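# Roll the vial in the upturned palm until its label shows

## Task

The vial starts resting loose in the fold between fingers and palm of the hand, which faces upward. Using only this hand (its wrist camera, the camera's post and the arm's final link also count as the hand), turn the vial over within the hand until the label points upward, matching the goal picture. No finger or thumb may end up touching it. If the vial contacts anything other than the hand, or comes out of the hand, the task fails. Before declaring it done, the vial must rest motionless briefly on the palm, clear of the wrist, the camera and its post. The palm must point straight up, and no hand motor may show "moving" or "overload" or be building toward a shutdown (a motor dead from the very first reading is ignored). Then report that you are finished.

## Robot and tools

Robot: one arm carrying a right hand with three fingers (index, middle, ring) and a thumb, 16 finger motors in total. A wrist camera sits on a post on the palm side. A fixed mast also stands at the wrist on the palm side (hand-point x +0.05 to +0.10, z -0.16 to -0.11, reaching out to y = +0.06 m) and can collide with things, including the vial. Only the digit tips have grippy rubber caps; everything else is slippery.

Frames: the scene frame has its origin on the table under the arm's base, +z up, +y to the left when facing +x. The hand point lies in front of the palm where a thumb-to-index/middle pinch would meet. Its own axes: +z runs along straight fingers toward the tips, +x across the palm away from the thumb, +y outward from the palm face, which sits at y = -0.062 m. "Palm facing straight up" therefore means the hand point's +y aligned with world +z.

The 24-number row (one list, for the single arm), every entry in [-1, 1], in this order: dx, dy, dz, rx, ry, rz, then index_mcp, index_abd, index_pip, index_dip, middle_mcp, middle_abd, middle_pip, middle_dip, ring_mcp, ring_abd, ring_pip, ring_dip, thumb_cmc, thumb_axl, thumb_mcp, thumb_ipl, current_limit, speed.
- dx..rz are an offset, not a pose, expressed in the hand point's own axes and measured from the hand-point pose reported in the latest result that includes it (before any such result, or for a second call in the same reply, from where the robot actually is when the action begins). Scale: 1.0 = 0.6 m for dx, dy, dz and 180 degrees for the rotation vector rx, ry, rz. Each row in a multi-row action is counted from that same base, not chained. All zeros means return to the base pose, not hold still.
- The 16 hand numbers are absolute joint goals, mapped linearly between each hinge's two stops. Going toward -1 curls: _mcp flexes the finger at the knuckle (straight at +0.75), _abd swings the finger away from the thumb (neutral 0.00), _pip and _dip bend the middle and end hinges (straight at +0.58 and +0.70). thumb_cmc toward -1 brings the thumb from beside the palm round in front of it (flat at +0.71); thumb_axl rolls the thumb on its length (neutral +0.68); thumb_mcp (+0.23) and thumb_ipl (+0.17) bend it, toward +z when thumb_axl is neutral.
- current_limit maps -1..+1 to 0..550 mA per motor (floor 11 mA); low values also slow and weaken fingers. speed sets the set-point rate to (speed+1)/2 of 5.9 rad/s. Defaults at start: current_limit +0.4, speed -0.6. Both persist until changed.

Tools:
- execute_actions {"actions": [...], "pictures": bool}. Empty list = just read the state. One action: {"rows": [[24 numbers], ...], "steps": n} with up to 15 rows and up to 15 steps of 1/30 s each (default 15); the last row repeats if rows run out. One wait: {"steps": n} up to 300, counted from the previous result, so your reply time eats into it. A rejected call sends nothing.
- move {"target": [24 numbers], "speed": m/s 0.002 to 0.5, default 0.25; turning capped at twice that in rad/s}. Drives the hand point along a straight path to the offset target (same base rule as above); path time 0.5 to 10 s, cut off after 10 s. Hand numbers are sent at the start. It does not avoid obstacles, and faster contact hits harder.
- wait {"seconds": 0 to 10}: nothing new is sent.
- zoom_image {"camera": cam_high | cam_low | cam_wrist, "region": [x0, y0, x1, y1] pixels, at most 504x504}. Images are 672x504.
- show_instructions: shows the goal picture (taken from the wrist camera).
- read_manual {"section": "licences"}: licence texts only.
- finished_scene {"scene": 1 or 2}: irreversible; grades the scene and opens the next.

Motion limits: each control step, the commanded pose is clipped to 70 mm and 16 degrees from the measured pose; position wins over orientation if both are unreachable. Moves often land a centimetre or more low. The elbow may sag, sinking and tilting the hand a bit more with each action unless you re-aim at the pose you want held.

Results: state line with end_effector_position (m) and end_effector_quat_wxyz in the scene frame; Joint positions and torques; "Hand target" (where the controller is steering). Per motor, in row order: hand_goal, hand_measured (same scale), hand_current_ma (positive = pushing toward -1), hand_state (moving, goal, blocked, overload), plus hand_current_limit and hand_speed. HELD marks steps that were not sent; "pose unreachable" means the clearance check changed the command. A move adds a "move:" line (done, off_target, moving, held, fault) with limits such as paced or held, and the distance left.

Cautions: a motor drawing 495 mA or more accumulates seconds; at 5 s it shuts off for 10 s, so avoid squeezing against the vial or palm with high current. Keep the palm up so the vial cannot slide off, keep it away from the mast and camera, avoid fast or jerky motions, and watch MOTOR HOT and FAULT lines. Objects may get an occasional small nudge. Nothing may be knocked off the table.

Each tool is called after "Emit:" as name(argument=value, ...), one argument or row to a line, values as JSON.

Reference images:

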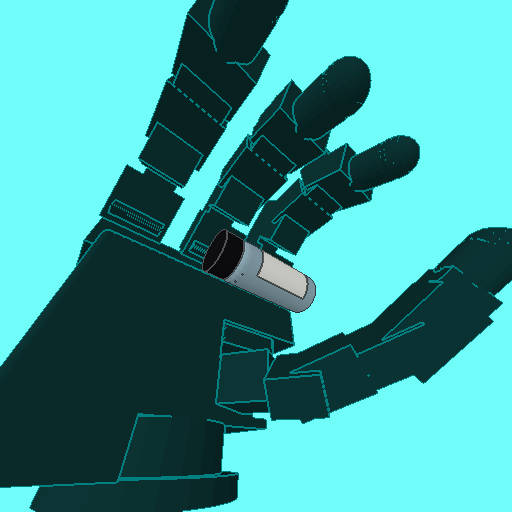

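## Session

Emit:
execute_actions(
  actions=[],
)

Scene clock: 0.00 s of 4800.00 s.
end_effector_position=(+0.4936, +0.0184, +0.4379) hand_goal=(+0.046, +0.000, -0.008, +0.280, +0.046, +0.000, -0.008, +0.280, +0.046, +0.000, -0.008, +0.280, -0.104, +0.266, +0.032, -0.018) hand_measured=(+0.058, +0.000, -0.006, +0.282, +0.058, +0.000, -0.006, +0.282, +0.062, +0.000, -0.006, +0.282, -0.090, +0.270, +0.034, -0.016) hand_current_ma=(+78, +0, +12, +12, +79, +0, +13, +12, +85, +0, +12, +12, +69, +25, +14, +11) hand_state=(goal, goal, goal, goal, goal, goal, goal, goal, goal, goal, goal, goal, goal, goal, goal, goal) hand_current_limit=0.40 hand_speed=-0.60 end_effector_quat_wxyz=(+0.498, +0.475, +0.492, +0.534)
Joint positions: [0.07  1.105 0.631 0.541 0.054 0.012]
Joint velocities: [-0.005  0.015  0.002 -0.007  0.007 -0.007]
Joint torques (N m, as the arm reports them, + toward a larger angle): no reading
Hand target: +0.493, +0.018, +0.462; +0.509, +0.463, +0.478, +0.546

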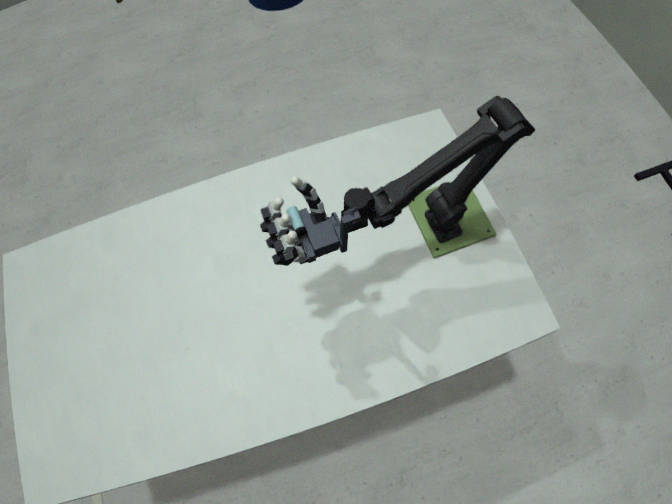

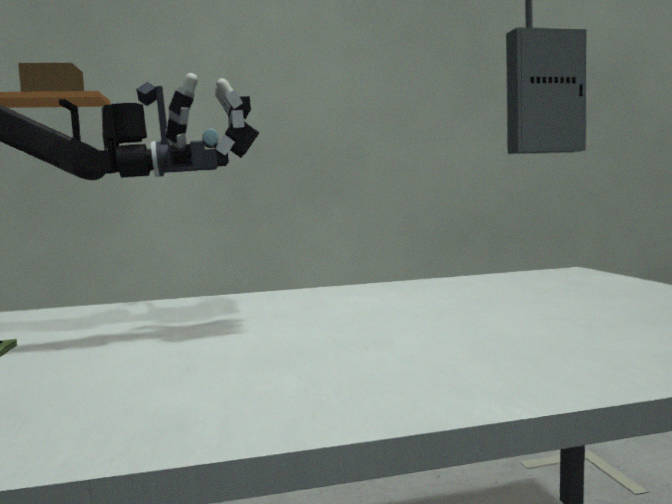

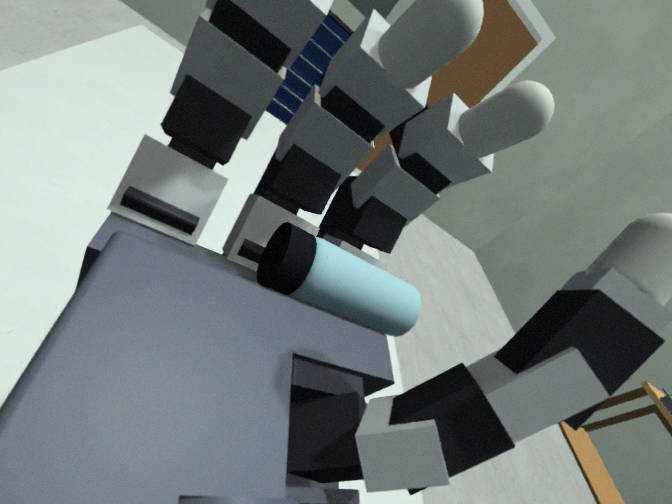

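Emit:
zoom_image(
  camera="cam_low",
  region=[130, 60, 280, 190],
)

Emit:
zoom_image(
  camera="cam_high",
  region=[240, 160, 380, 280],
)

Region (130, 60, 280, 190) of cam_low's 672x504 image, scaled by 3.360, with more detail than that image has; it fills the top 437 rows of this view, and the rest is white.

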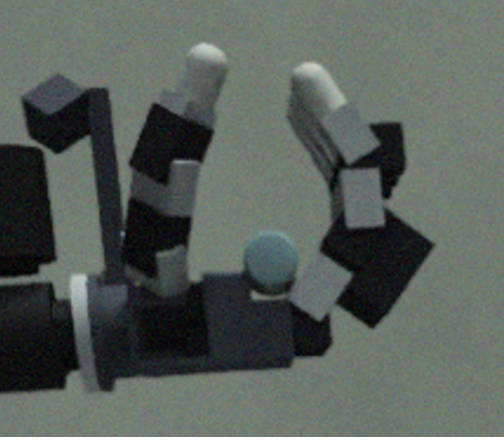

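Region (240, 160, 380, 280) of cam_high's 672x504 image, scaled by 3.600, with more detail than that image has; it fills the top 432 rows of this view, and the rest is white.

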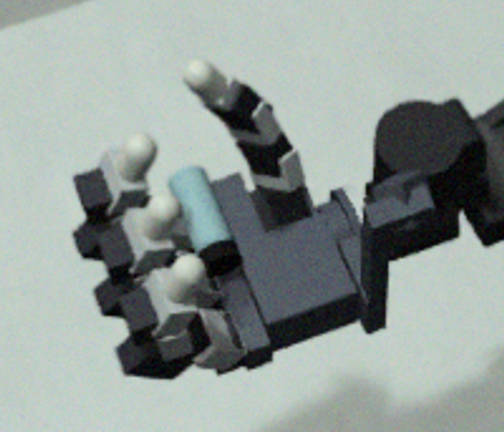

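Emit:
execute_actions(
  actions=[
    {"rows":[[0,0.04,0.002,-0.0156,0,0, 0.046,0,-0.22,-0.87, 0.046,0,-0.008,0.28, 0.046,0,-0.008,0.28, -0.104,0.266,0.032,-0.018, 0.4,0]],"steps":15},
  ],
)

Emit:
zoom_image(
  camera="cam_low",
  region=[170, 80, 270, 180],
)

Scene clock: 39.10 s of 4800.00 s.
end_effector_position=(+0.4936, +0.0184, +0.4379) hand_goal=(+0.046, +0.000, -0.220, -0.870, +0.046, +0.000, -0.008, +0.280, +0.046, +0.000, -0.008, +0.280, -0.104, +0.266, +0.032, -0.018) hand_measured=(+0.058, +0.000, -0.218, -0.302, +0.058, +0.000, -0.006, +0.282, +0.062, +0.000, -0.006, +0.282, -0.090, +0.270, +0.034, -0.016) hand_current_ma=(+69, +0, +8, +66, +79, +0, +13, +12, +85, +0, +12, +12, +69, +25, +14, +11) hand_state=(goal, goal, goal, moving, goal, goal, goal, goal, goal, goal, goal, goal, goal, goal, goal, goal) hand_current_limit=0.40 hand_speed=0.00 end_effector_quat_wxyz=(+0.498, +0.475, +0.492, +0.534)
Joint positions: [0.07  1.105 0.631 0.541 0.054 0.012]
Joint velocities: [-0.005 -0.005 -0.012  0.007 -0.081 -0.007]
Joint torques (N m, as the arm reports them, + toward a larger angle): [  0.07 -10.35  11.4    2.1    0.04  -0.17]
Hand target: +0.492, +0.018, +0.462; +0.510, +0.462, +0.479, +0.546
Off the commanded pose: 0.024 m, 3 deg.
Steps of this call (steps 1 to 90: nothing new was sent; then 35.60 s passed at rest; steps 91 to 105: all 15 steps of this action). Readings (end_effector_position | what the end effector reports):
91: (+0.4936, +0.0184, +0.4379) | hand_goal=(+0.046, +0.000, -0.220, -0.870, +0.046, +0.000, -0.008, +0.280, +0.046, +0.000, -0.008, +0.280, -0.104, +0.266, +0.032, -0.018) hand_measured=(+0.058, +0.000, -0.006, +0.282, +0.058, +0.000, -0.006, +0.282, +0.062, +0.000, -0.006, +0.282, -0.090, +0.270, +0.034, -0.016) hand_current_ma=(+78, +0, +12, +12, +79, +0, +13, +12, +85, +0, +12, +12, +69, +25, +14, +11) hand_state=(goal, goal, moving, moving, goal, goal, goal, goal, goal, goal, goal, goal, goal, goal, goal, goal) hand_current_limit=0.40 hand_speed=0.00
92: (+0.4936, +0.0184, +0.4379) | hand_goal=(+0.046, +0.000, -0.220, -0.870, +0.046, +0.000, -0.008, +0.280, +0.046, +0.000, -0.008, +0.280, -0.104, +0.266, +0.032, -0.018) hand_measured=(+0.058, +0.000, -0.020, +0.266, +0.058, +0.000, -0.006, +0.282, +0.062, +0.000, -0.006, +0.282, -0.090, +0.270, +0.034, -0.016) hand_current_ma=(+78, +0, +129, +126, +79, +0, +13, +12, +85, +0, +12, +12, +69, +25, +14, +11) hand_state=(goal, goal, moving, moving, goal, goal, goal, goal, goal, goal, goal, goal, goal, goal, goal, goal) hand_current_limit=0.40 hand_speed=0.00
94: (+0.4936, +0.0184, +0.4379) | hand_goal=(+0.046, +0.000, -0.220, -0.870, +0.046, +0.000, -0.008, +0.280, +0.046, +0.000, -0.008, +0.280, -0.104, +0.266, +0.032, -0.018) hand_measured=(+0.058, +0.000, -0.100, +0.186, +0.058, +0.000, -0.006, +0.282, +0.062, +0.000, -0.006, +0.282, -0.090, +0.270, +0.034, -0.016) hand_current_ma=(+75, +0, +86, +89, +79, +0, +13, +12, +85, +0, +12, +12, +69, +25, +14, +11) hand_state=(goal, goal, moving, moving, goal, goal, goal, goal, goal, goal, goal, goal, goal, goal, goal, goal) hand_current_limit=0.40 hand_speed=0.00
98: (+0.4936, +0.0184, +0.4379) | hand_goal=(+0.046, +0.000, -0.220, -0.870, +0.046, +0.000, -0.008, +0.280, +0.046, +0.000, -0.008, +0.280, -0.104, +0.266, +0.032, -0.018) hand_measured=(+0.058, +0.000, -0.216, +0.008, +0.058, +0.000, -0.006, +0.282, +0.062, +0.000, -0.006, +0.282, -0.090, +0.270, +0.034, -0.016) hand_current_ma=(+69, +0, +5, +70, +79, +0, +13, +12, +85, +0, +12, +12, +69, +25, +14, +11) hand_state=(goal, goal, moving, moving, goal, goal, goal, goal, goal, goal, goal, goal, goal, goal, goal, goal) hand_current_limit=0.40 hand_speed=0.00
105: the state above

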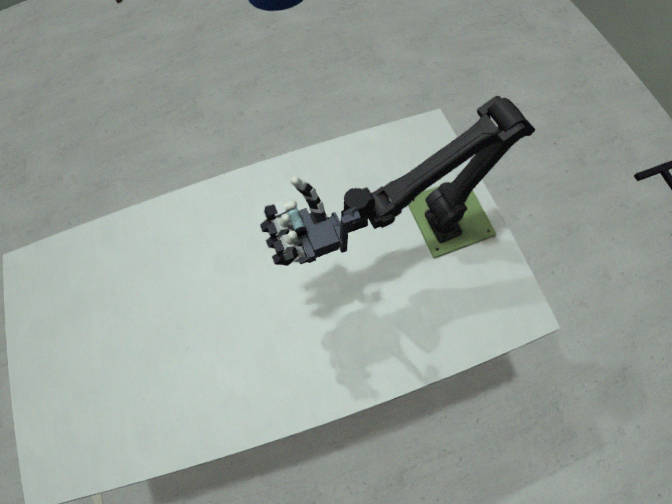

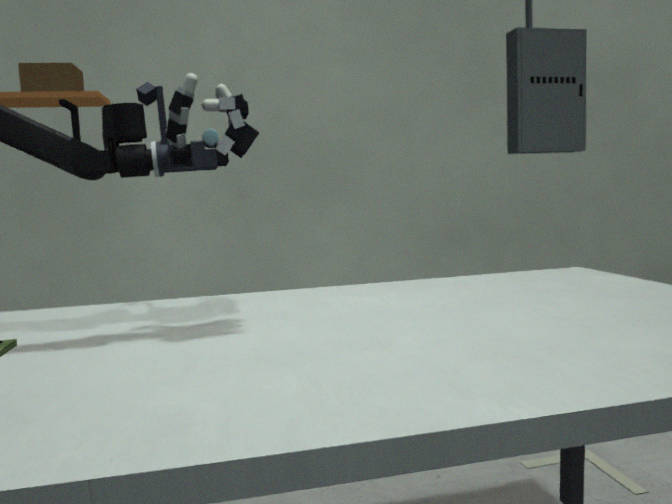

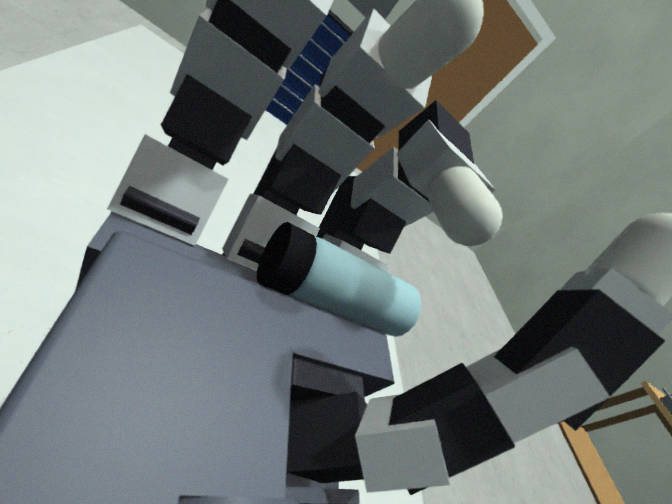

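Region (170, 80, 270, 180) of cam_low's 672x504 image, scaled by 5.040, with more detail than that image has.

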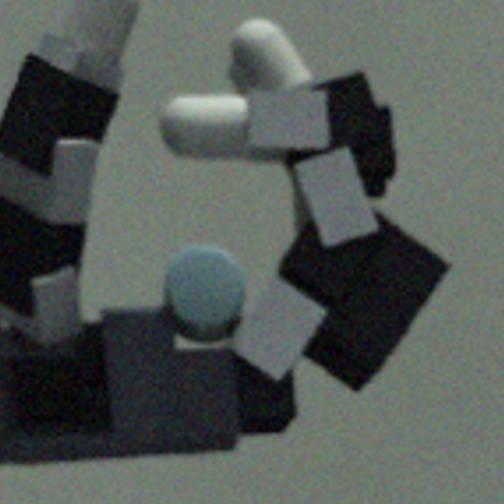

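Emit:
execute_actions(
  actions=[
    {"rows":[[0,0.04,0.003,-0.0156,0,0, 0.046,0,-0.52,-0.95, 0.046,0,-0.008,0.28, 0.046,0,-0.008,0.28, -0.104,0.266,0.032,-0.018, 0.4,-0.6]],"steps":15},
  ],
)

Emit:
zoom_image(
  camera="cam_low",
  region=[170, 80, 270, 180],
)

Scene clock: 48.73 s of 4800.00 s.
end_effector_position=(+0.4936, +0.0184, +0.4379) hand_goal=(+0.046, +0.000, -0.520, -0.950, +0.046, +0.000, -0.008, +0.280, +0.046, +0.000, -0.008, +0.280, -0.104, +0.266, +0.032, -0.018) hand_measured=(+0.062, +0.000, -0.408, -0.938, +0.058, +0.000, -0.006, +0.282, +0.062, +0.000, -0.006, +0.282, -0.090, +0.270, +0.034, -0.016) hand_current_ma=(+103, +0, +385, +65, +79, +0, +13, +12, +85, +0, +12, +12, +69, +25, +14, +11) hand_state=(goal, goal, blocked, goal, goal, goal, goal, goal, goal, goal, goal, goal, goal, goal, goal, goal) hand_current_limit=0.40 hand_speed=-0.60 end_effector_quat_wxyz=(+0.498, +0.475, +0.492, +0.534)
Joint positions: [0.07  1.105 0.631 0.541 0.054 0.012]
Joint velocities: [-0.005  0.005  0.007 -0.007  0.007  0.022]
Joint torques (N m, as the arm reports them, + toward a larger angle): [ 0.36 -9.9  11.54  2.32  0.02 -0.14]
Hand target: +0.493, +0.018, +0.462; +0.510, +0.462, +0.479, +0.546
Off the commanded pose: 0.024 m, 3 deg.
Steps of this call (steps 1 to 90: nothing new was sent; then 6.13 s passed at rest; steps 91 to 105: all 15 steps of this action). Readings (end_effector_position | what the end effector reports):
91: (+0.4936, +0.0184, +0.4379) | hand_goal=(+0.046, +0.000, -0.520, -0.950, +0.046, +0.000, -0.008, +0.280, +0.046, +0.000, -0.008, +0.280, -0.104, +0.266, +0.032, -0.018) hand_measured=(+0.058, +0.000, -0.218, -0.868, +0.058, +0.000, -0.006, +0.282, +0.062, +0.000, -0.006, +0.282, -0.090, +0.270, +0.034, -0.016) hand_current_ma=(+69, +0, +8, +12, +79, +0, +13, +12, +85, +0, +12, +12, +69, +25, +14, +11) hand_state=(goal, goal, moving, moving, goal, goal, goal, goal, goal, goal, goal, goal, goal, goal, goal, goal) hand_current_limit=0.40 hand_speed=-0.60
92: (+0.4936, +0.0184, +0.4379) | hand_goal=(+0.046, +0.000, -0.520, -0.950, +0.046, +0.000, -0.008, +0.280, +0.046, +0.000, -0.008, +0.280, -0.104, +0.266, +0.032, -0.018) hand_measured=(+0.058, +0.000, -0.226, -0.874, +0.058, +0.000, -0.006, +0.282, +0.062, +0.000, -0.006, +0.282, -0.090, +0.270, +0.034, -0.016) hand_current_ma=(+69, +0, +59, +62, +79, +0, +13, +12, +85, +0, +12, +12, +69, +25, +14, +11) hand_state=(goal, goal, moving, moving, goal, goal, goal, goal, goal, goal, goal, goal, goal, goal, goal, goal) hand_current_limit=0.40 hand_speed=-0.60
94: (+0.4936, +0.0184, +0.4379) | hand_goal=(+0.046, +0.000, -0.520, -0.950, +0.046, +0.000, -0.008, +0.280, +0.046, +0.000, -0.008, +0.280, -0.104, +0.266, +0.032, -0.018) hand_measured=(+0.058, +0.000, -0.280, -0.924, +0.058, +0.000, -0.006, +0.282, +0.062, +0.000, -0.006, +0.282, -0.090, +0.270, +0.034, -0.016) hand_current_ma=(+69, +0, +50, +27, +79, +0, +13, +12, +85, +0, +12, +12, +69, +25, +14, +11) hand_state=(goal, goal, moving, moving, goal, goal, goal, goal, goal, goal, goal, goal, goal, goal, goal, goal) hand_current_limit=0.40 hand_speed=-0.60
98: (+0.4936, +0.0184, +0.4379) | hand_goal=(+0.046, +0.000, -0.520, -0.950, +0.046, +0.000, -0.008, +0.280, +0.046, +0.000, -0.008, +0.280, -0.104, +0.266, +0.032, -0.018) hand_measured=(+0.058, +0.000, -0.400, -0.946, +0.058, +0.000, -0.006, +0.282, +0.062, +0.000, -0.006, +0.282, -0.090, +0.270, +0.034, -0.016) hand_current_ma=(+70, +0, +307, +62, +79, +0, +13, +12, +85, +0, +12, +12, +69, +25, +14, +11) hand_state=(goal, goal, moving, moving, goal, goal, goal, goal, goal, goal, goal, goal, goal, goal, goal, goal) hand_current_limit=0.40 hand_speed=-0.60
105: the state above

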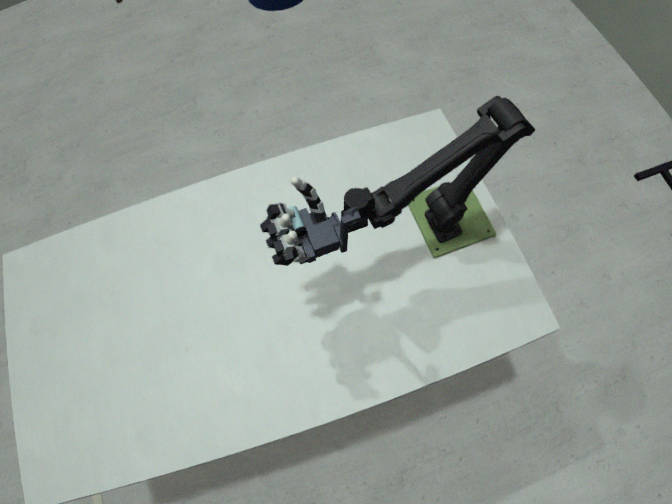

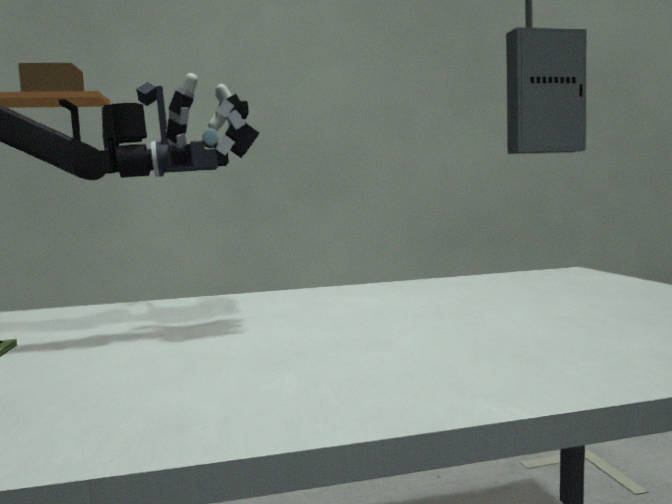

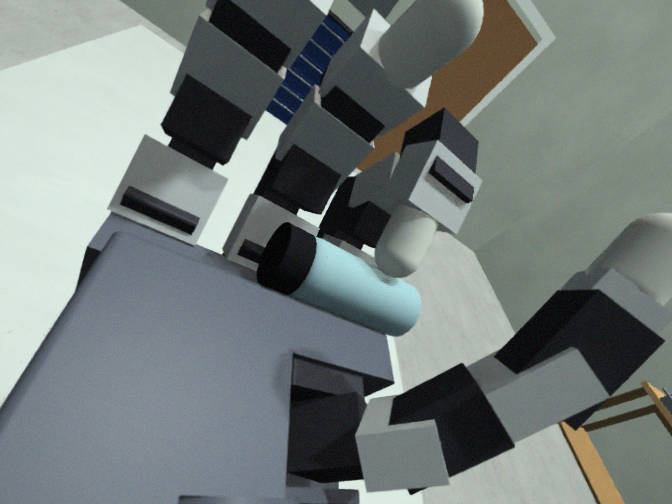

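Region (170, 80, 270, 180) of cam_low's 672x504 image, scaled by 5.040, with more detail than that image has.

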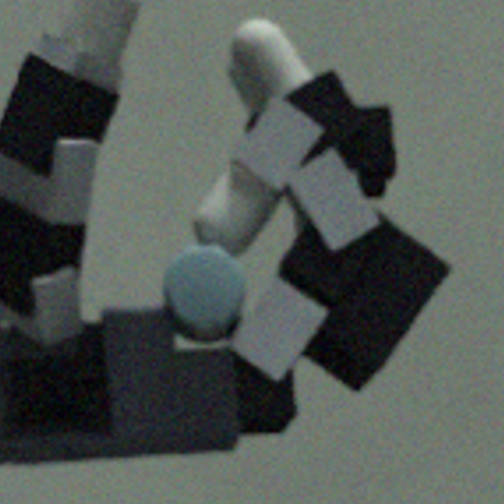

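Emit:
execute_actions(
  actions=[
    {"rows":[[0,0.04,0.003,-0.0156,0,0, 0.046,0,-1,-0.35, 0.046,0,-0.008,0.28, 0.046,0,-0.008,0.28, -0.104,0.266,0.032,-0.018, 0.2,-0.7]],"steps":15},
  ],
  pictures=false,
)

Emit:
wait(
  seconds=0.7,
)

Emit:
zoom_image(
  camera="cam_low",
  region=[170, 80, 270, 180],
)

Scene clock: 55.73 s of 4800.00 s.
end_effector_position=(+0.4936, +0.0184, +0.4379) hand_goal=(+0.046, +0.000, -1.000, -0.350, +0.046, +0.000, -0.008, +0.280, +0.046, +0.000, -0.008, +0.280, -0.104, +0.266, +0.032, -0.018) hand_measured=(+0.074, +0.000, -0.470, -0.630, +0.058, +0.000, -0.006, +0.282, +0.062, +0.000, -0.006, +0.282, -0.090, +0.270, +0.034, -0.016) hand_current_ma=(+177, +0, +256, -2, +79, +0, +13, +12, +85, +0, +12, +12, +69, +25, +14, +11) hand_state=(blocked, goal, moving, moving, goal, goal, goal, goal, goal, goal, goal, goal, goal, goal, goal, goal) hand_current_limit=0.20 hand_speed=-0.70 end_effector_quat_wxyz=(+0.498, +0.475, +0.492, +0.534)
Joint positions: [0.07  1.105 0.631 0.541 0.054 0.012]
Joint velocities: [-0.015 -0.015 -0.007  0.002  0.037  0.007]
Joint torques (N m, as the arm reports them, + toward a larger angle): [  0.7  -10.02  11.56   2.19   0.03  -0.18]
Hand target: +0.493, +0.018, +0.462; +0.510, +0.462, +0.479, +0.546
Off the commanded pose: 0.024 m, 3 deg.
Steps of this call (steps 1 to 90: nothing new was sent; then 3.50 s passed at rest; steps 91 to 105: all 15 steps of this action). Readings (end_effector_position | what the end effector reports):
91: (+0.4936, +0.0184, +0.4379) | hand_goal=(+0.046, +0.000, -1.000, -0.350, +0.046, +0.000, -0.008, +0.280, +0.046, +0.000, -0.008, +0.280, -0.104, +0.266, +0.032, -0.018) hand_measured=(+0.062, +0.000, -0.408, -0.938, +0.058, +0.000, -0.006, +0.282, +0.062, +0.000, -0.006, +0.282, -0.090, +0.270, +0.034, -0.016) hand_current_ma=(+103, +0, +385, +65, +79, +0, +13, +12, +85, +0, +12, +12, +69, +25, +14, +11) hand_state=(goal, goal, moving, moving, goal, goal, goal, goal, goal, goal, goal, goal, goal, goal, goal, goal) hand_current_limit=0.20 hand_speed=-0.70
92: (+0.4936, +0.0184, +0.4379) | hand_goal=(+0.046, +0.000, -1.000, -0.350, +0.046, +0.000, -0.008, +0.280, +0.046, +0.000, -0.008, +0.280, -0.104, +0.266, +0.032, -0.018) hand_measured=(+0.064, +0.000, -0.408, -0.932, +0.058, +0.000, -0.006, +0.282, +0.062, +0.000, -0.006, +0.282, -0.090, +0.270, +0.034, -0.016) hand_current_ma=(+117, +0, +309, -8, +79, +0, +13, +12, +85, +0, +12, +12, +69, +25, +14, +11) hand_state=(moving, goal, moving, moving, goal, goal, goal, goal, goal, goal, goal, goal, goal, goal, goal, goal) hand_current_limit=0.20 hand_speed=-0.70
94: (+0.4936, +0.0184, +0.4379) | hand_goal=(+0.046, +0.000, -1.000, -0.350, +0.046, +0.000, -0.008, +0.280, +0.046, +0.000, -0.008, +0.280, -0.104, +0.266, +0.032, -0.018) hand_measured=(+0.070, +0.000, -0.416, -0.912, +0.058, +0.000, -0.006, +0.282, +0.062, +0.000, -0.006, +0.282, -0.090, +0.270, +0.034, -0.016) hand_current_ma=(+177, +0, +306, -112, +79, +0, +13, +12, +85, +0, +12, +12, +69, +25, +14, +11) hand_state=(moving, goal, moving, moving, goal, goal, goal, goal, goal, goal, goal, goal, goal, goal, goal, goal) hand_current_limit=0.20 hand_speed=-0.70
98: (+0.4936, +0.0184, +0.4379) | hand_goal=(+0.046, +0.000, -1.000, -0.350, +0.046, +0.000, -0.008, +0.280, +0.046, +0.000, -0.008, +0.280, -0.104, +0.266, +0.032, -0.018) hand_measured=(+0.074, +0.000, -0.420, -0.810, +0.058, +0.000, -0.006, +0.282, +0.062, +0.000, -0.006, +0.282, -0.090, +0.270, +0.034, -0.016) hand_current_ma=(+177, +0, +298, -30, +79, +0, +13, +12, +85, +0, +12, +12, +69, +25, +14, +11) hand_state=(blocked, goal, moving, moving, goal, goal, goal, goal, goal, goal, goal, goal, goal, goal, goal, goal) hand_current_limit=0.20 hand_speed=-0.70
105: the state above

Scene clock: 56.43 s of 4800.00 s.
end_effector_position=(+0.4936, +0.0184, +0.4379) hand_goal=(+0.046, +0.000, -1.000, -0.350, +0.046, +0.000, -0.008, +0.280, +0.046, +0.000, -0.008, +0.280, -0.104, +0.266, +0.032, -0.018) hand_measured=(+0.074, +0.000, -0.614, -0.336, +0.058, +0.000, -0.006, +0.282, +0.062, +0.000, -0.006, +0.282, -0.090, +0.270, +0.034, -0.016) hand_current_ma=(+177, +0, +330, +72, +79, +0, +13, +12, +85, +0, +12, +12, +69, +25, +14, +11) hand_state=(blocked, goal, blocked, goal, goal, goal, goal, goal, goal, goal, goal, goal, goal, goal, goal, goal) hand_current_limit=0.20 hand_speed=-0.70 end_effector_quat_wxyz=(+0.498, +0.475, +0.492, +0.534)
Joint positions: [0.07  1.105 0.631 0.541 0.054 0.012]
Joint velocities: [-0.015 -0.005 -0.002  0.007 -0.022  0.007]
Joint torques (N m, as the arm reports them, + toward a larger angle): [ 0.9  -9.7  11.46  2.2   0.01 -0.15]
Hand target: +0.493, +0.018, +0.462; +0.510, +0.462, +0.479, +0.546
Off the commanded pose: 0.024 m, 3 deg.
Steps of this call (steps 1 to 21: nothing new was sent). Readings (end_effector_position | what the end effector reports):
1: (+0.4936, +0.0184, +0.4379) | hand_goal=(+0.046, +0.000, -1.000, -0.350, +0.046, +0.000, -0.008, +0.280, +0.046, +0.000, -0.008, +0.280, -0.104, +0.266, +0.032, -0.018) hand_measured=(+0.074, +0.000, -0.480, -0.606, +0.058, +0.000, -0.006, +0.282, +0.062, +0.000, -0.006, +0.282, -0.090, +0.270, +0.034, -0.016) hand_current_ma=(+177, +0, +252, +0, +79, +0, +13, +12, +85, +0, +12, +12, +69, +25, +14, +11) hand_state=(blocked, goal, moving, moving, goal, goal, goal, goal, goal, goal, goal, goal, goal, goal, goal, goal) hand_current_limit=0.20 hand_speed=-0.70
2: (+0.4936, +0.0184, +0.4379) | hand_goal=(+0.046, +0.000, -1.000, -0.350, +0.046, +0.000, -0.008, +0.280, +0.046, +0.000, -0.008, +0.280, -0.104, +0.266, +0.032, -0.018) hand_measured=(+0.074, +0.000, -0.492, -0.582, +0.058, +0.000, -0.006, +0.282, +0.062, +0.000, -0.006, +0.282, -0.090, +0.270, +0.034, -0.016) hand_current_ma=(+177, +0, +250, +2, +79, +0, +13, +12, +85, +0, +12, +12, +69, +25, +14, +11) hand_state=(blocked, goal, moving, moving, goal, goal, goal, goal, goal, goal, goal, goal, goal, goal, goal, goal) hand_current_limit=0.20 hand_speed=-0.70
4: (+0.4936, +0.0184, +0.4379) | hand_goal=(+0.046, +0.000, -1.000, -0.350, +0.046, +0.000, -0.008, +0.280, +0.046, +0.000, -0.008, +0.280, -0.104, +0.266, +0.032, -0.018) hand_measured=(+0.074, +0.000, -0.514, -0.532, +0.058, +0.000, -0.006, +0.282, +0.062, +0.000, -0.006, +0.282, -0.090, +0.270, +0.034, -0.016) hand_current_ma=(+177, +0, +245, +4, +79, +0, +13, +12, +85, +0, +12, +12, +69, +25, +14, +11) hand_state=(blocked, goal, moving, moving, goal, goal, goal, goal, goal, goal, goal, goal, goal, goal, goal, goal) hand_current_limit=0.20 hand_speed=-0.70
8: (+0.4936, +0.0184, +0.4379) | hand_goal=(+0.046, +0.000, -1.000, -0.350, +0.046, +0.000, -0.008, +0.280, +0.046, +0.000, -0.008, +0.280, -0.104, +0.266, +0.032, -0.018) hand_measured=(+0.074, +0.000, -0.560, -0.432, +0.058, +0.000, -0.006, +0.282, +0.062, +0.000, -0.006, +0.282, -0.090, +0.270, +0.034, -0.016) hand_current_ma=(+177, +0, +237, +8, +79, +0, +13, +12, +85, +0, +12, +12, +69, +25, +14, +11) hand_state=(blocked, goal, moving, moving, goal, goal, goal, goal, goal, goal, goal, goal, goal, goal, goal, goal) hand_current_limit=0.20 hand_speed=-0.70
21: the state above

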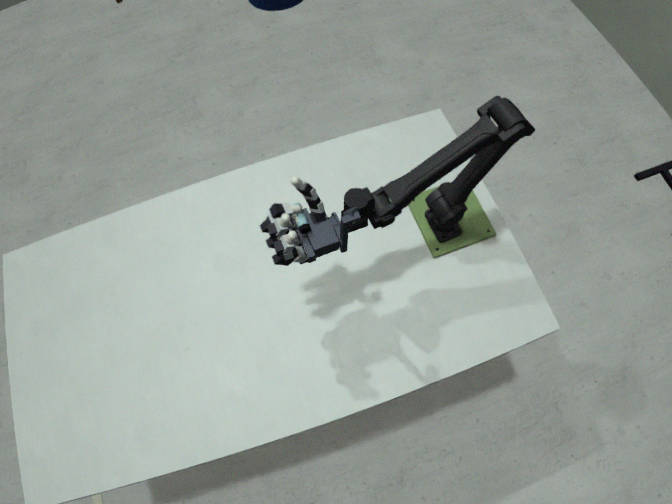

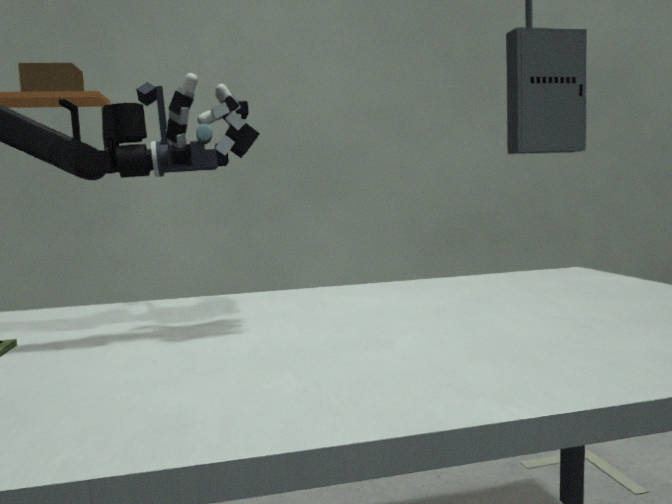

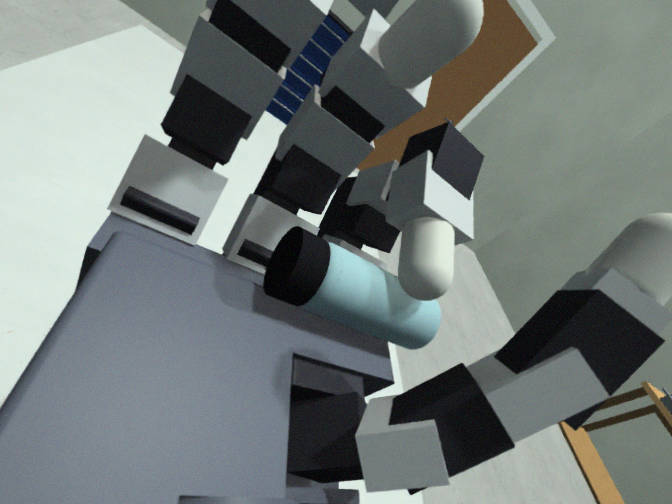

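Region (170, 80, 270, 180) of cam_low's 672x504 image, scaled by 5.040, with more detail than that image has.

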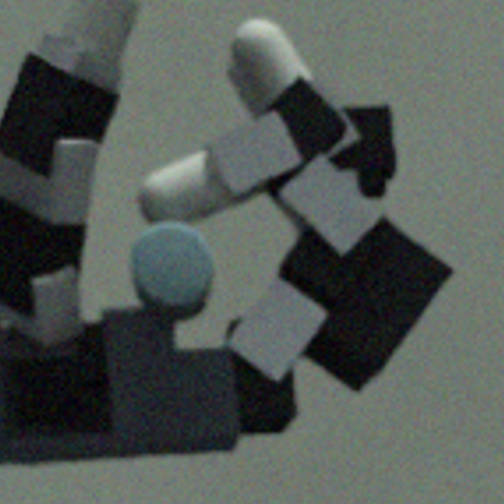

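Emit:
zoom_image(
  camera="cam_high",
  region=[260, 180, 340, 260],
)

Region (260, 180, 340, 260) of cam_high's 672x504 image, scaled by 6.300, with more detail than that image has.

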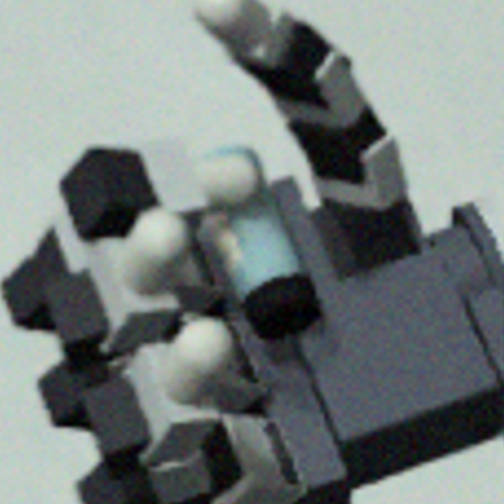

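Emit:
execute_actions(
  actions=[
    {"rows":[
[0,0.04,0.003,-0.0156,0,0, 0.030,0,-1,-0.32, 0.046,0,-0.008,0.28, 0.046,0,-0.008,0.28, -0.104,0.266,0.032,-0.018, 0.2,-0.5],
[0,0.04,0.003,-0.0156,0,0, 0.018,0,-1,-0.29, 0.046,0,-0.008,0.28, 0.046,0,-0.008,0.28, -0.104,0.266,0.032,-0.018, 0.2,-0.5],
[0,0.04,0.003,-0.0156,0,0, 0.006,0,-1,-0.26, 0.046,0,-0.008,0.28, 0.046,0,-0.008,0.28, -0.104,0.266,0.032,-0.018, 0.2,-0.5],
[0,0.04,0.003,-0.0156,0,0, -0.006,0,-1,-0.23, 0.046,0,-0.008,0.28, 0.046,0,-0.008,0.28, -0.104,0.266,0.032,-0.018, 0.2,-0.5],
[0,0.04,0.003,-0.0156,0,0, -0.018,0,-1,-0.20, 0.046,0,-0.008,0.28, 0.046,0,-0.008,0.28, -0.104,0.266,0.032,-0.018, 0.2,-0.5],
[0,0.04,0.003,-0.0156,0,0, -0.030,0,-1,-0.17, 0.046,0,-0.008,0.28, 0.046,0,-0.008,0.28, -0.104,0.266,0.032,-0.018, 0.2,-0.5],
[0,0.04,0.003,-0.0156,0,0, -0.042,0,-1,-0.14, 0.046,0,-0.008,0.28, 0.046,0,-0.008,0.28, -0.104,0.266,0.032,-0.018, 0.2,-0.5],
[0,0.04,0.003,-0.0156,0,0, -0.054,0,-1,-0.11, 0.046,0,-0.008,0.28, 0.046,0,-0.008,0.28, -0.104,0.266,0.032,-0.018, 0.2,-0.5],
[0,0.04,0.003,-0.0156,0,0, -0.066,0,-1,-0.08, 0.046,0,-0.008,0.28, 0.046,0,-0.008,0.28, -0.104,0.266,0.032,-0.018, 0.2,-0.5],
[0,0.04,0.003,-0.0156,0,0, -0.078,0,-1,-0.05, 0.046,0,-0.008,0.28, 0.046,0,-0.008,0.28, -0.104,0.266,0.032,-0.018, 0.2,-0.5],
[0,0.04,0.003,-0.0156,0,0, -0.090,0,-1,-0.02, 0.046,0,-0.008,0.28, 0.046,0,-0.008,0.28, -0.104,0.266,0.032,-0.018, 0.2,-0.5],
[0,0.04,0.003,-0.0156,0,0, -0.100,0,-1,0.01, 0.046,0,-0.008,0.28, 0.046,0,-0.008,0.28, -0.104,0.266,0.032,-0.018, 0.2,-0.5],
[0,0.04,0.003,-0.0156,0,0, -0.110,0,-1,0.04, 0.046,0,-0.008,0.28, 0.046,0,-0.008,0.28, -0.104,0.266,0.032,-0.018, 0.2,-0.5]
],"steps":15},
  ],
)

Emit:
zoom_image(
  camera="cam_low",
  region=[170, 80, 270, 180],
)

Emit:
zoom_image(
  camera="cam_high",
  region=[260, 180, 340, 260],
)

Scene clock: 93.30 s of 4800.00 s.
end_effector_position=(+0.4936, +0.0184, +0.4379) hand_goal=(-0.110, +0.000, -1.000, +0.040, +0.046, +0.000, -0.008, +0.280, +0.046, +0.000, -0.008, +0.280, -0.104, +0.266, +0.032, -0.018) hand_measured=(-0.080, +0.000, -0.744, +0.040, +0.058, +0.000, -0.006, +0.282, +0.062, +0.000, -0.006, +0.282, -0.090, +0.270, +0.034, -0.016) hand_current_ma=(+176, +0, +282, +71, +79, +0, +13, +12, +85, +0, +12, +12, +69, +25, +14, +11) hand_state=(moving, goal, moving, moving, goal, goal, goal, goal, goal, goal, goal, goal, goal, goal, goal, goal) hand_current_limit=0.20 hand_speed=-0.50 end_effector_quat_wxyz=(+0.498, +0.475, +0.492, +0.534)
Joint positions: [0.07  1.105 0.631 0.541 0.054 0.012]
Joint velocities: [-0.005 -0.015  0.002 -0.007  0.007 -0.007]
Joint torques (N m, as the arm reports them, + toward a larger angle): [  0.   -10.08  11.45   2.33   0.02  -0.14]
Hand target: +0.493, +0.018, +0.462; +0.510, +0.462, +0.479, +0.546
Off the commanded pose: 0.024 m, 3 deg.
Steps of this call (steps 1 to 90: nothing new was sent; then 33.37 s passed at rest; steps 91 to 105: all 15 steps of this action). Readings (end_effector_position | what the end effector reports):
91: (+0.4936, +0.0184, +0.4379) | hand_goal=(+0.030, +0.000, -1.000, -0.320, +0.046, +0.000, -0.008, +0.280, +0.046, +0.000, -0.008, +0.280, -0.104, +0.266, +0.032, -0.018) hand_measured=(+0.074, +0.000, -0.614, -0.336, +0.058, +0.000, -0.006, +0.282, +0.062, +0.000, -0.006, +0.282, -0.090, +0.270, +0.034, -0.016) hand_current_ma=(+177, +0, +330, +72, +79, +0, +13, +12, +85, +0, +12, +12, +69, +25, +14, +11) hand_state=(moving, goal, blocked, moving, goal, goal, goal, goal, goal, goal, goal, goal, goal, goal, goal, goal) hand_current_limit=0.20 hand_speed=-0.50
92: (+0.4936, +0.0184, +0.4379) | hand_goal=(+0.018, +0.000, -1.000, -0.290, +0.046, +0.000, -0.008, +0.280, +0.046, +0.000, -0.008, +0.280, -0.104, +0.266, +0.032, -0.018) hand_measured=(+0.074, +0.000, -0.616, -0.330, +0.058, +0.000, -0.006, +0.282, +0.062, +0.000, -0.006, +0.282, -0.090, +0.270, +0.034, -0.016) hand_current_ma=(+252, +0, +290, +15, +79, +0, +13, +12, +85, +0, +12, +12, +69, +25, +14, +11) hand_state=(moving, goal, moving, moving, goal, goal, goal, goal, goal, goal, goal, goal, goal, goal, goal, goal) hand_current_limit=0.20 hand_speed=-0.50
94: (+0.4936, +0.0184, +0.4379) | hand_goal=(-0.006, +0.000, -1.000, -0.230, +0.046, +0.000, -0.008, +0.280, +0.046, +0.000, -0.008, +0.280, -0.104, +0.266, +0.032, -0.018) hand_measured=(+0.054, +0.000, -0.628, -0.282, +0.058, +0.000, -0.006, +0.282, +0.062, +0.000, -0.006, +0.282, -0.090, +0.270, +0.034, -0.016) hand_current_ma=(+214, +0, +257, +13, +79, +0, +13, +12, +85, +0, +12, +12, +69, +25, +14, +11) hand_state=(moving, goal, moving, moving, goal, goal, goal, goal, goal, goal, goal, goal, goal, goal, goal, goal) hand_current_limit=0.20 hand_speed=-0.50
98: (+0.4936, +0.0184, +0.4379) | hand_goal=(-0.054, +0.000, -1.000, -0.110, +0.046, +0.000, -0.008, +0.280, +0.046, +0.000, -0.008, +0.280, -0.104, +0.266, +0.032, -0.018) hand_measured=(+0.002, +0.000, -0.668, -0.164, +0.058, +0.000, -0.006, +0.282, +0.062, +0.000, -0.006, +0.282, -0.090, +0.270, +0.034, -0.016) hand_current_ma=(+190, +0, +249, +17, +79, +0, +13, +12, +85, +0, +12, +12, +69, +25, +14, +11) hand_state=(moving, goal, moving, moving, goal, goal, goal, goal, goal, goal, goal, goal, goal, goal, goal, goal) hand_current_limit=0.20 hand_speed=-0.50
105: the state above

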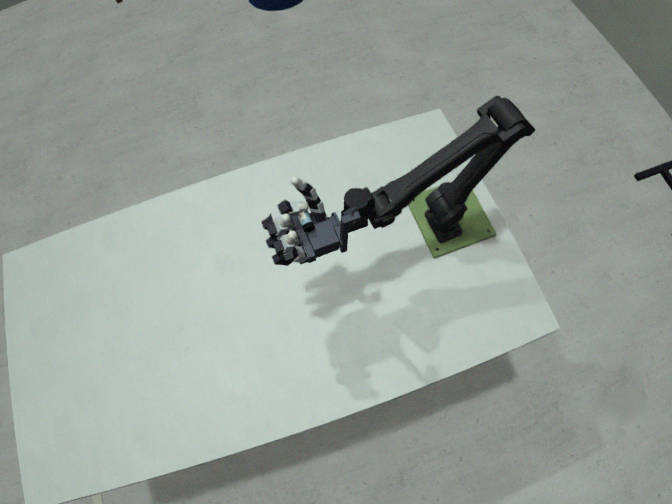

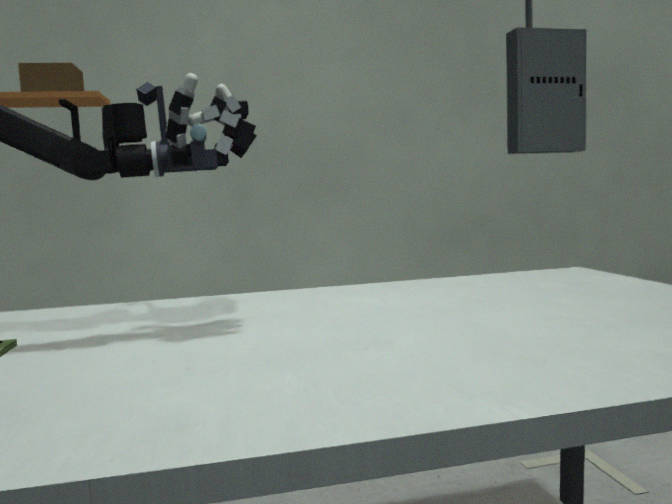

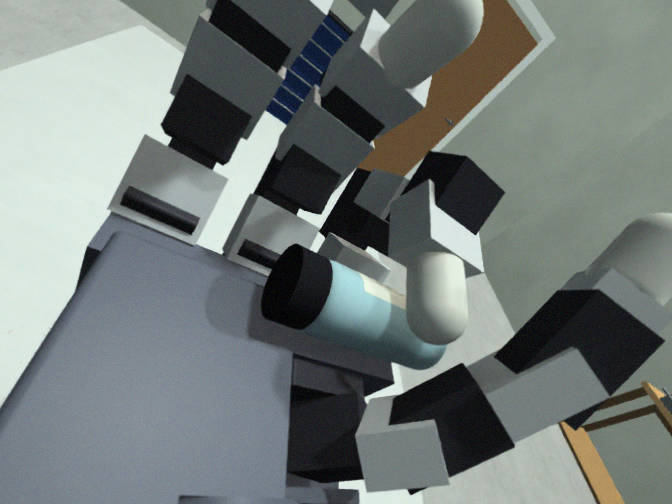

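Region (170, 80, 270, 180) of cam_low's 672x504 image, scaled by 5.040, with more detail than that image has.

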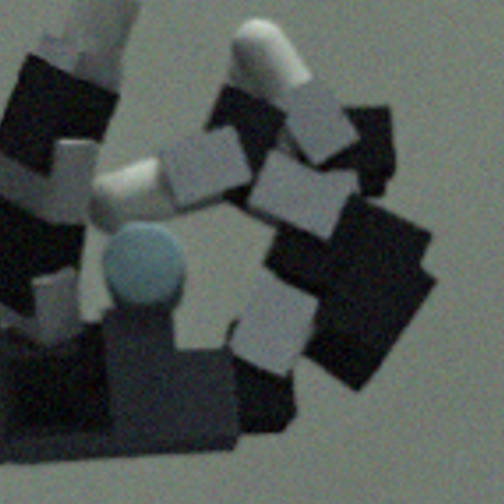

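Region (260, 180, 340, 260) of cam_high's 672x504 image, scaled by 6.300, with more detail than that image has.

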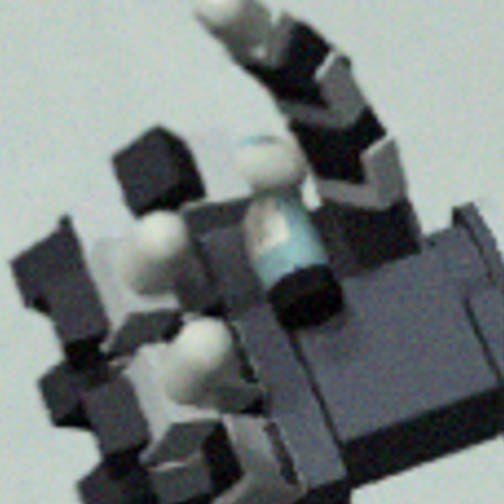

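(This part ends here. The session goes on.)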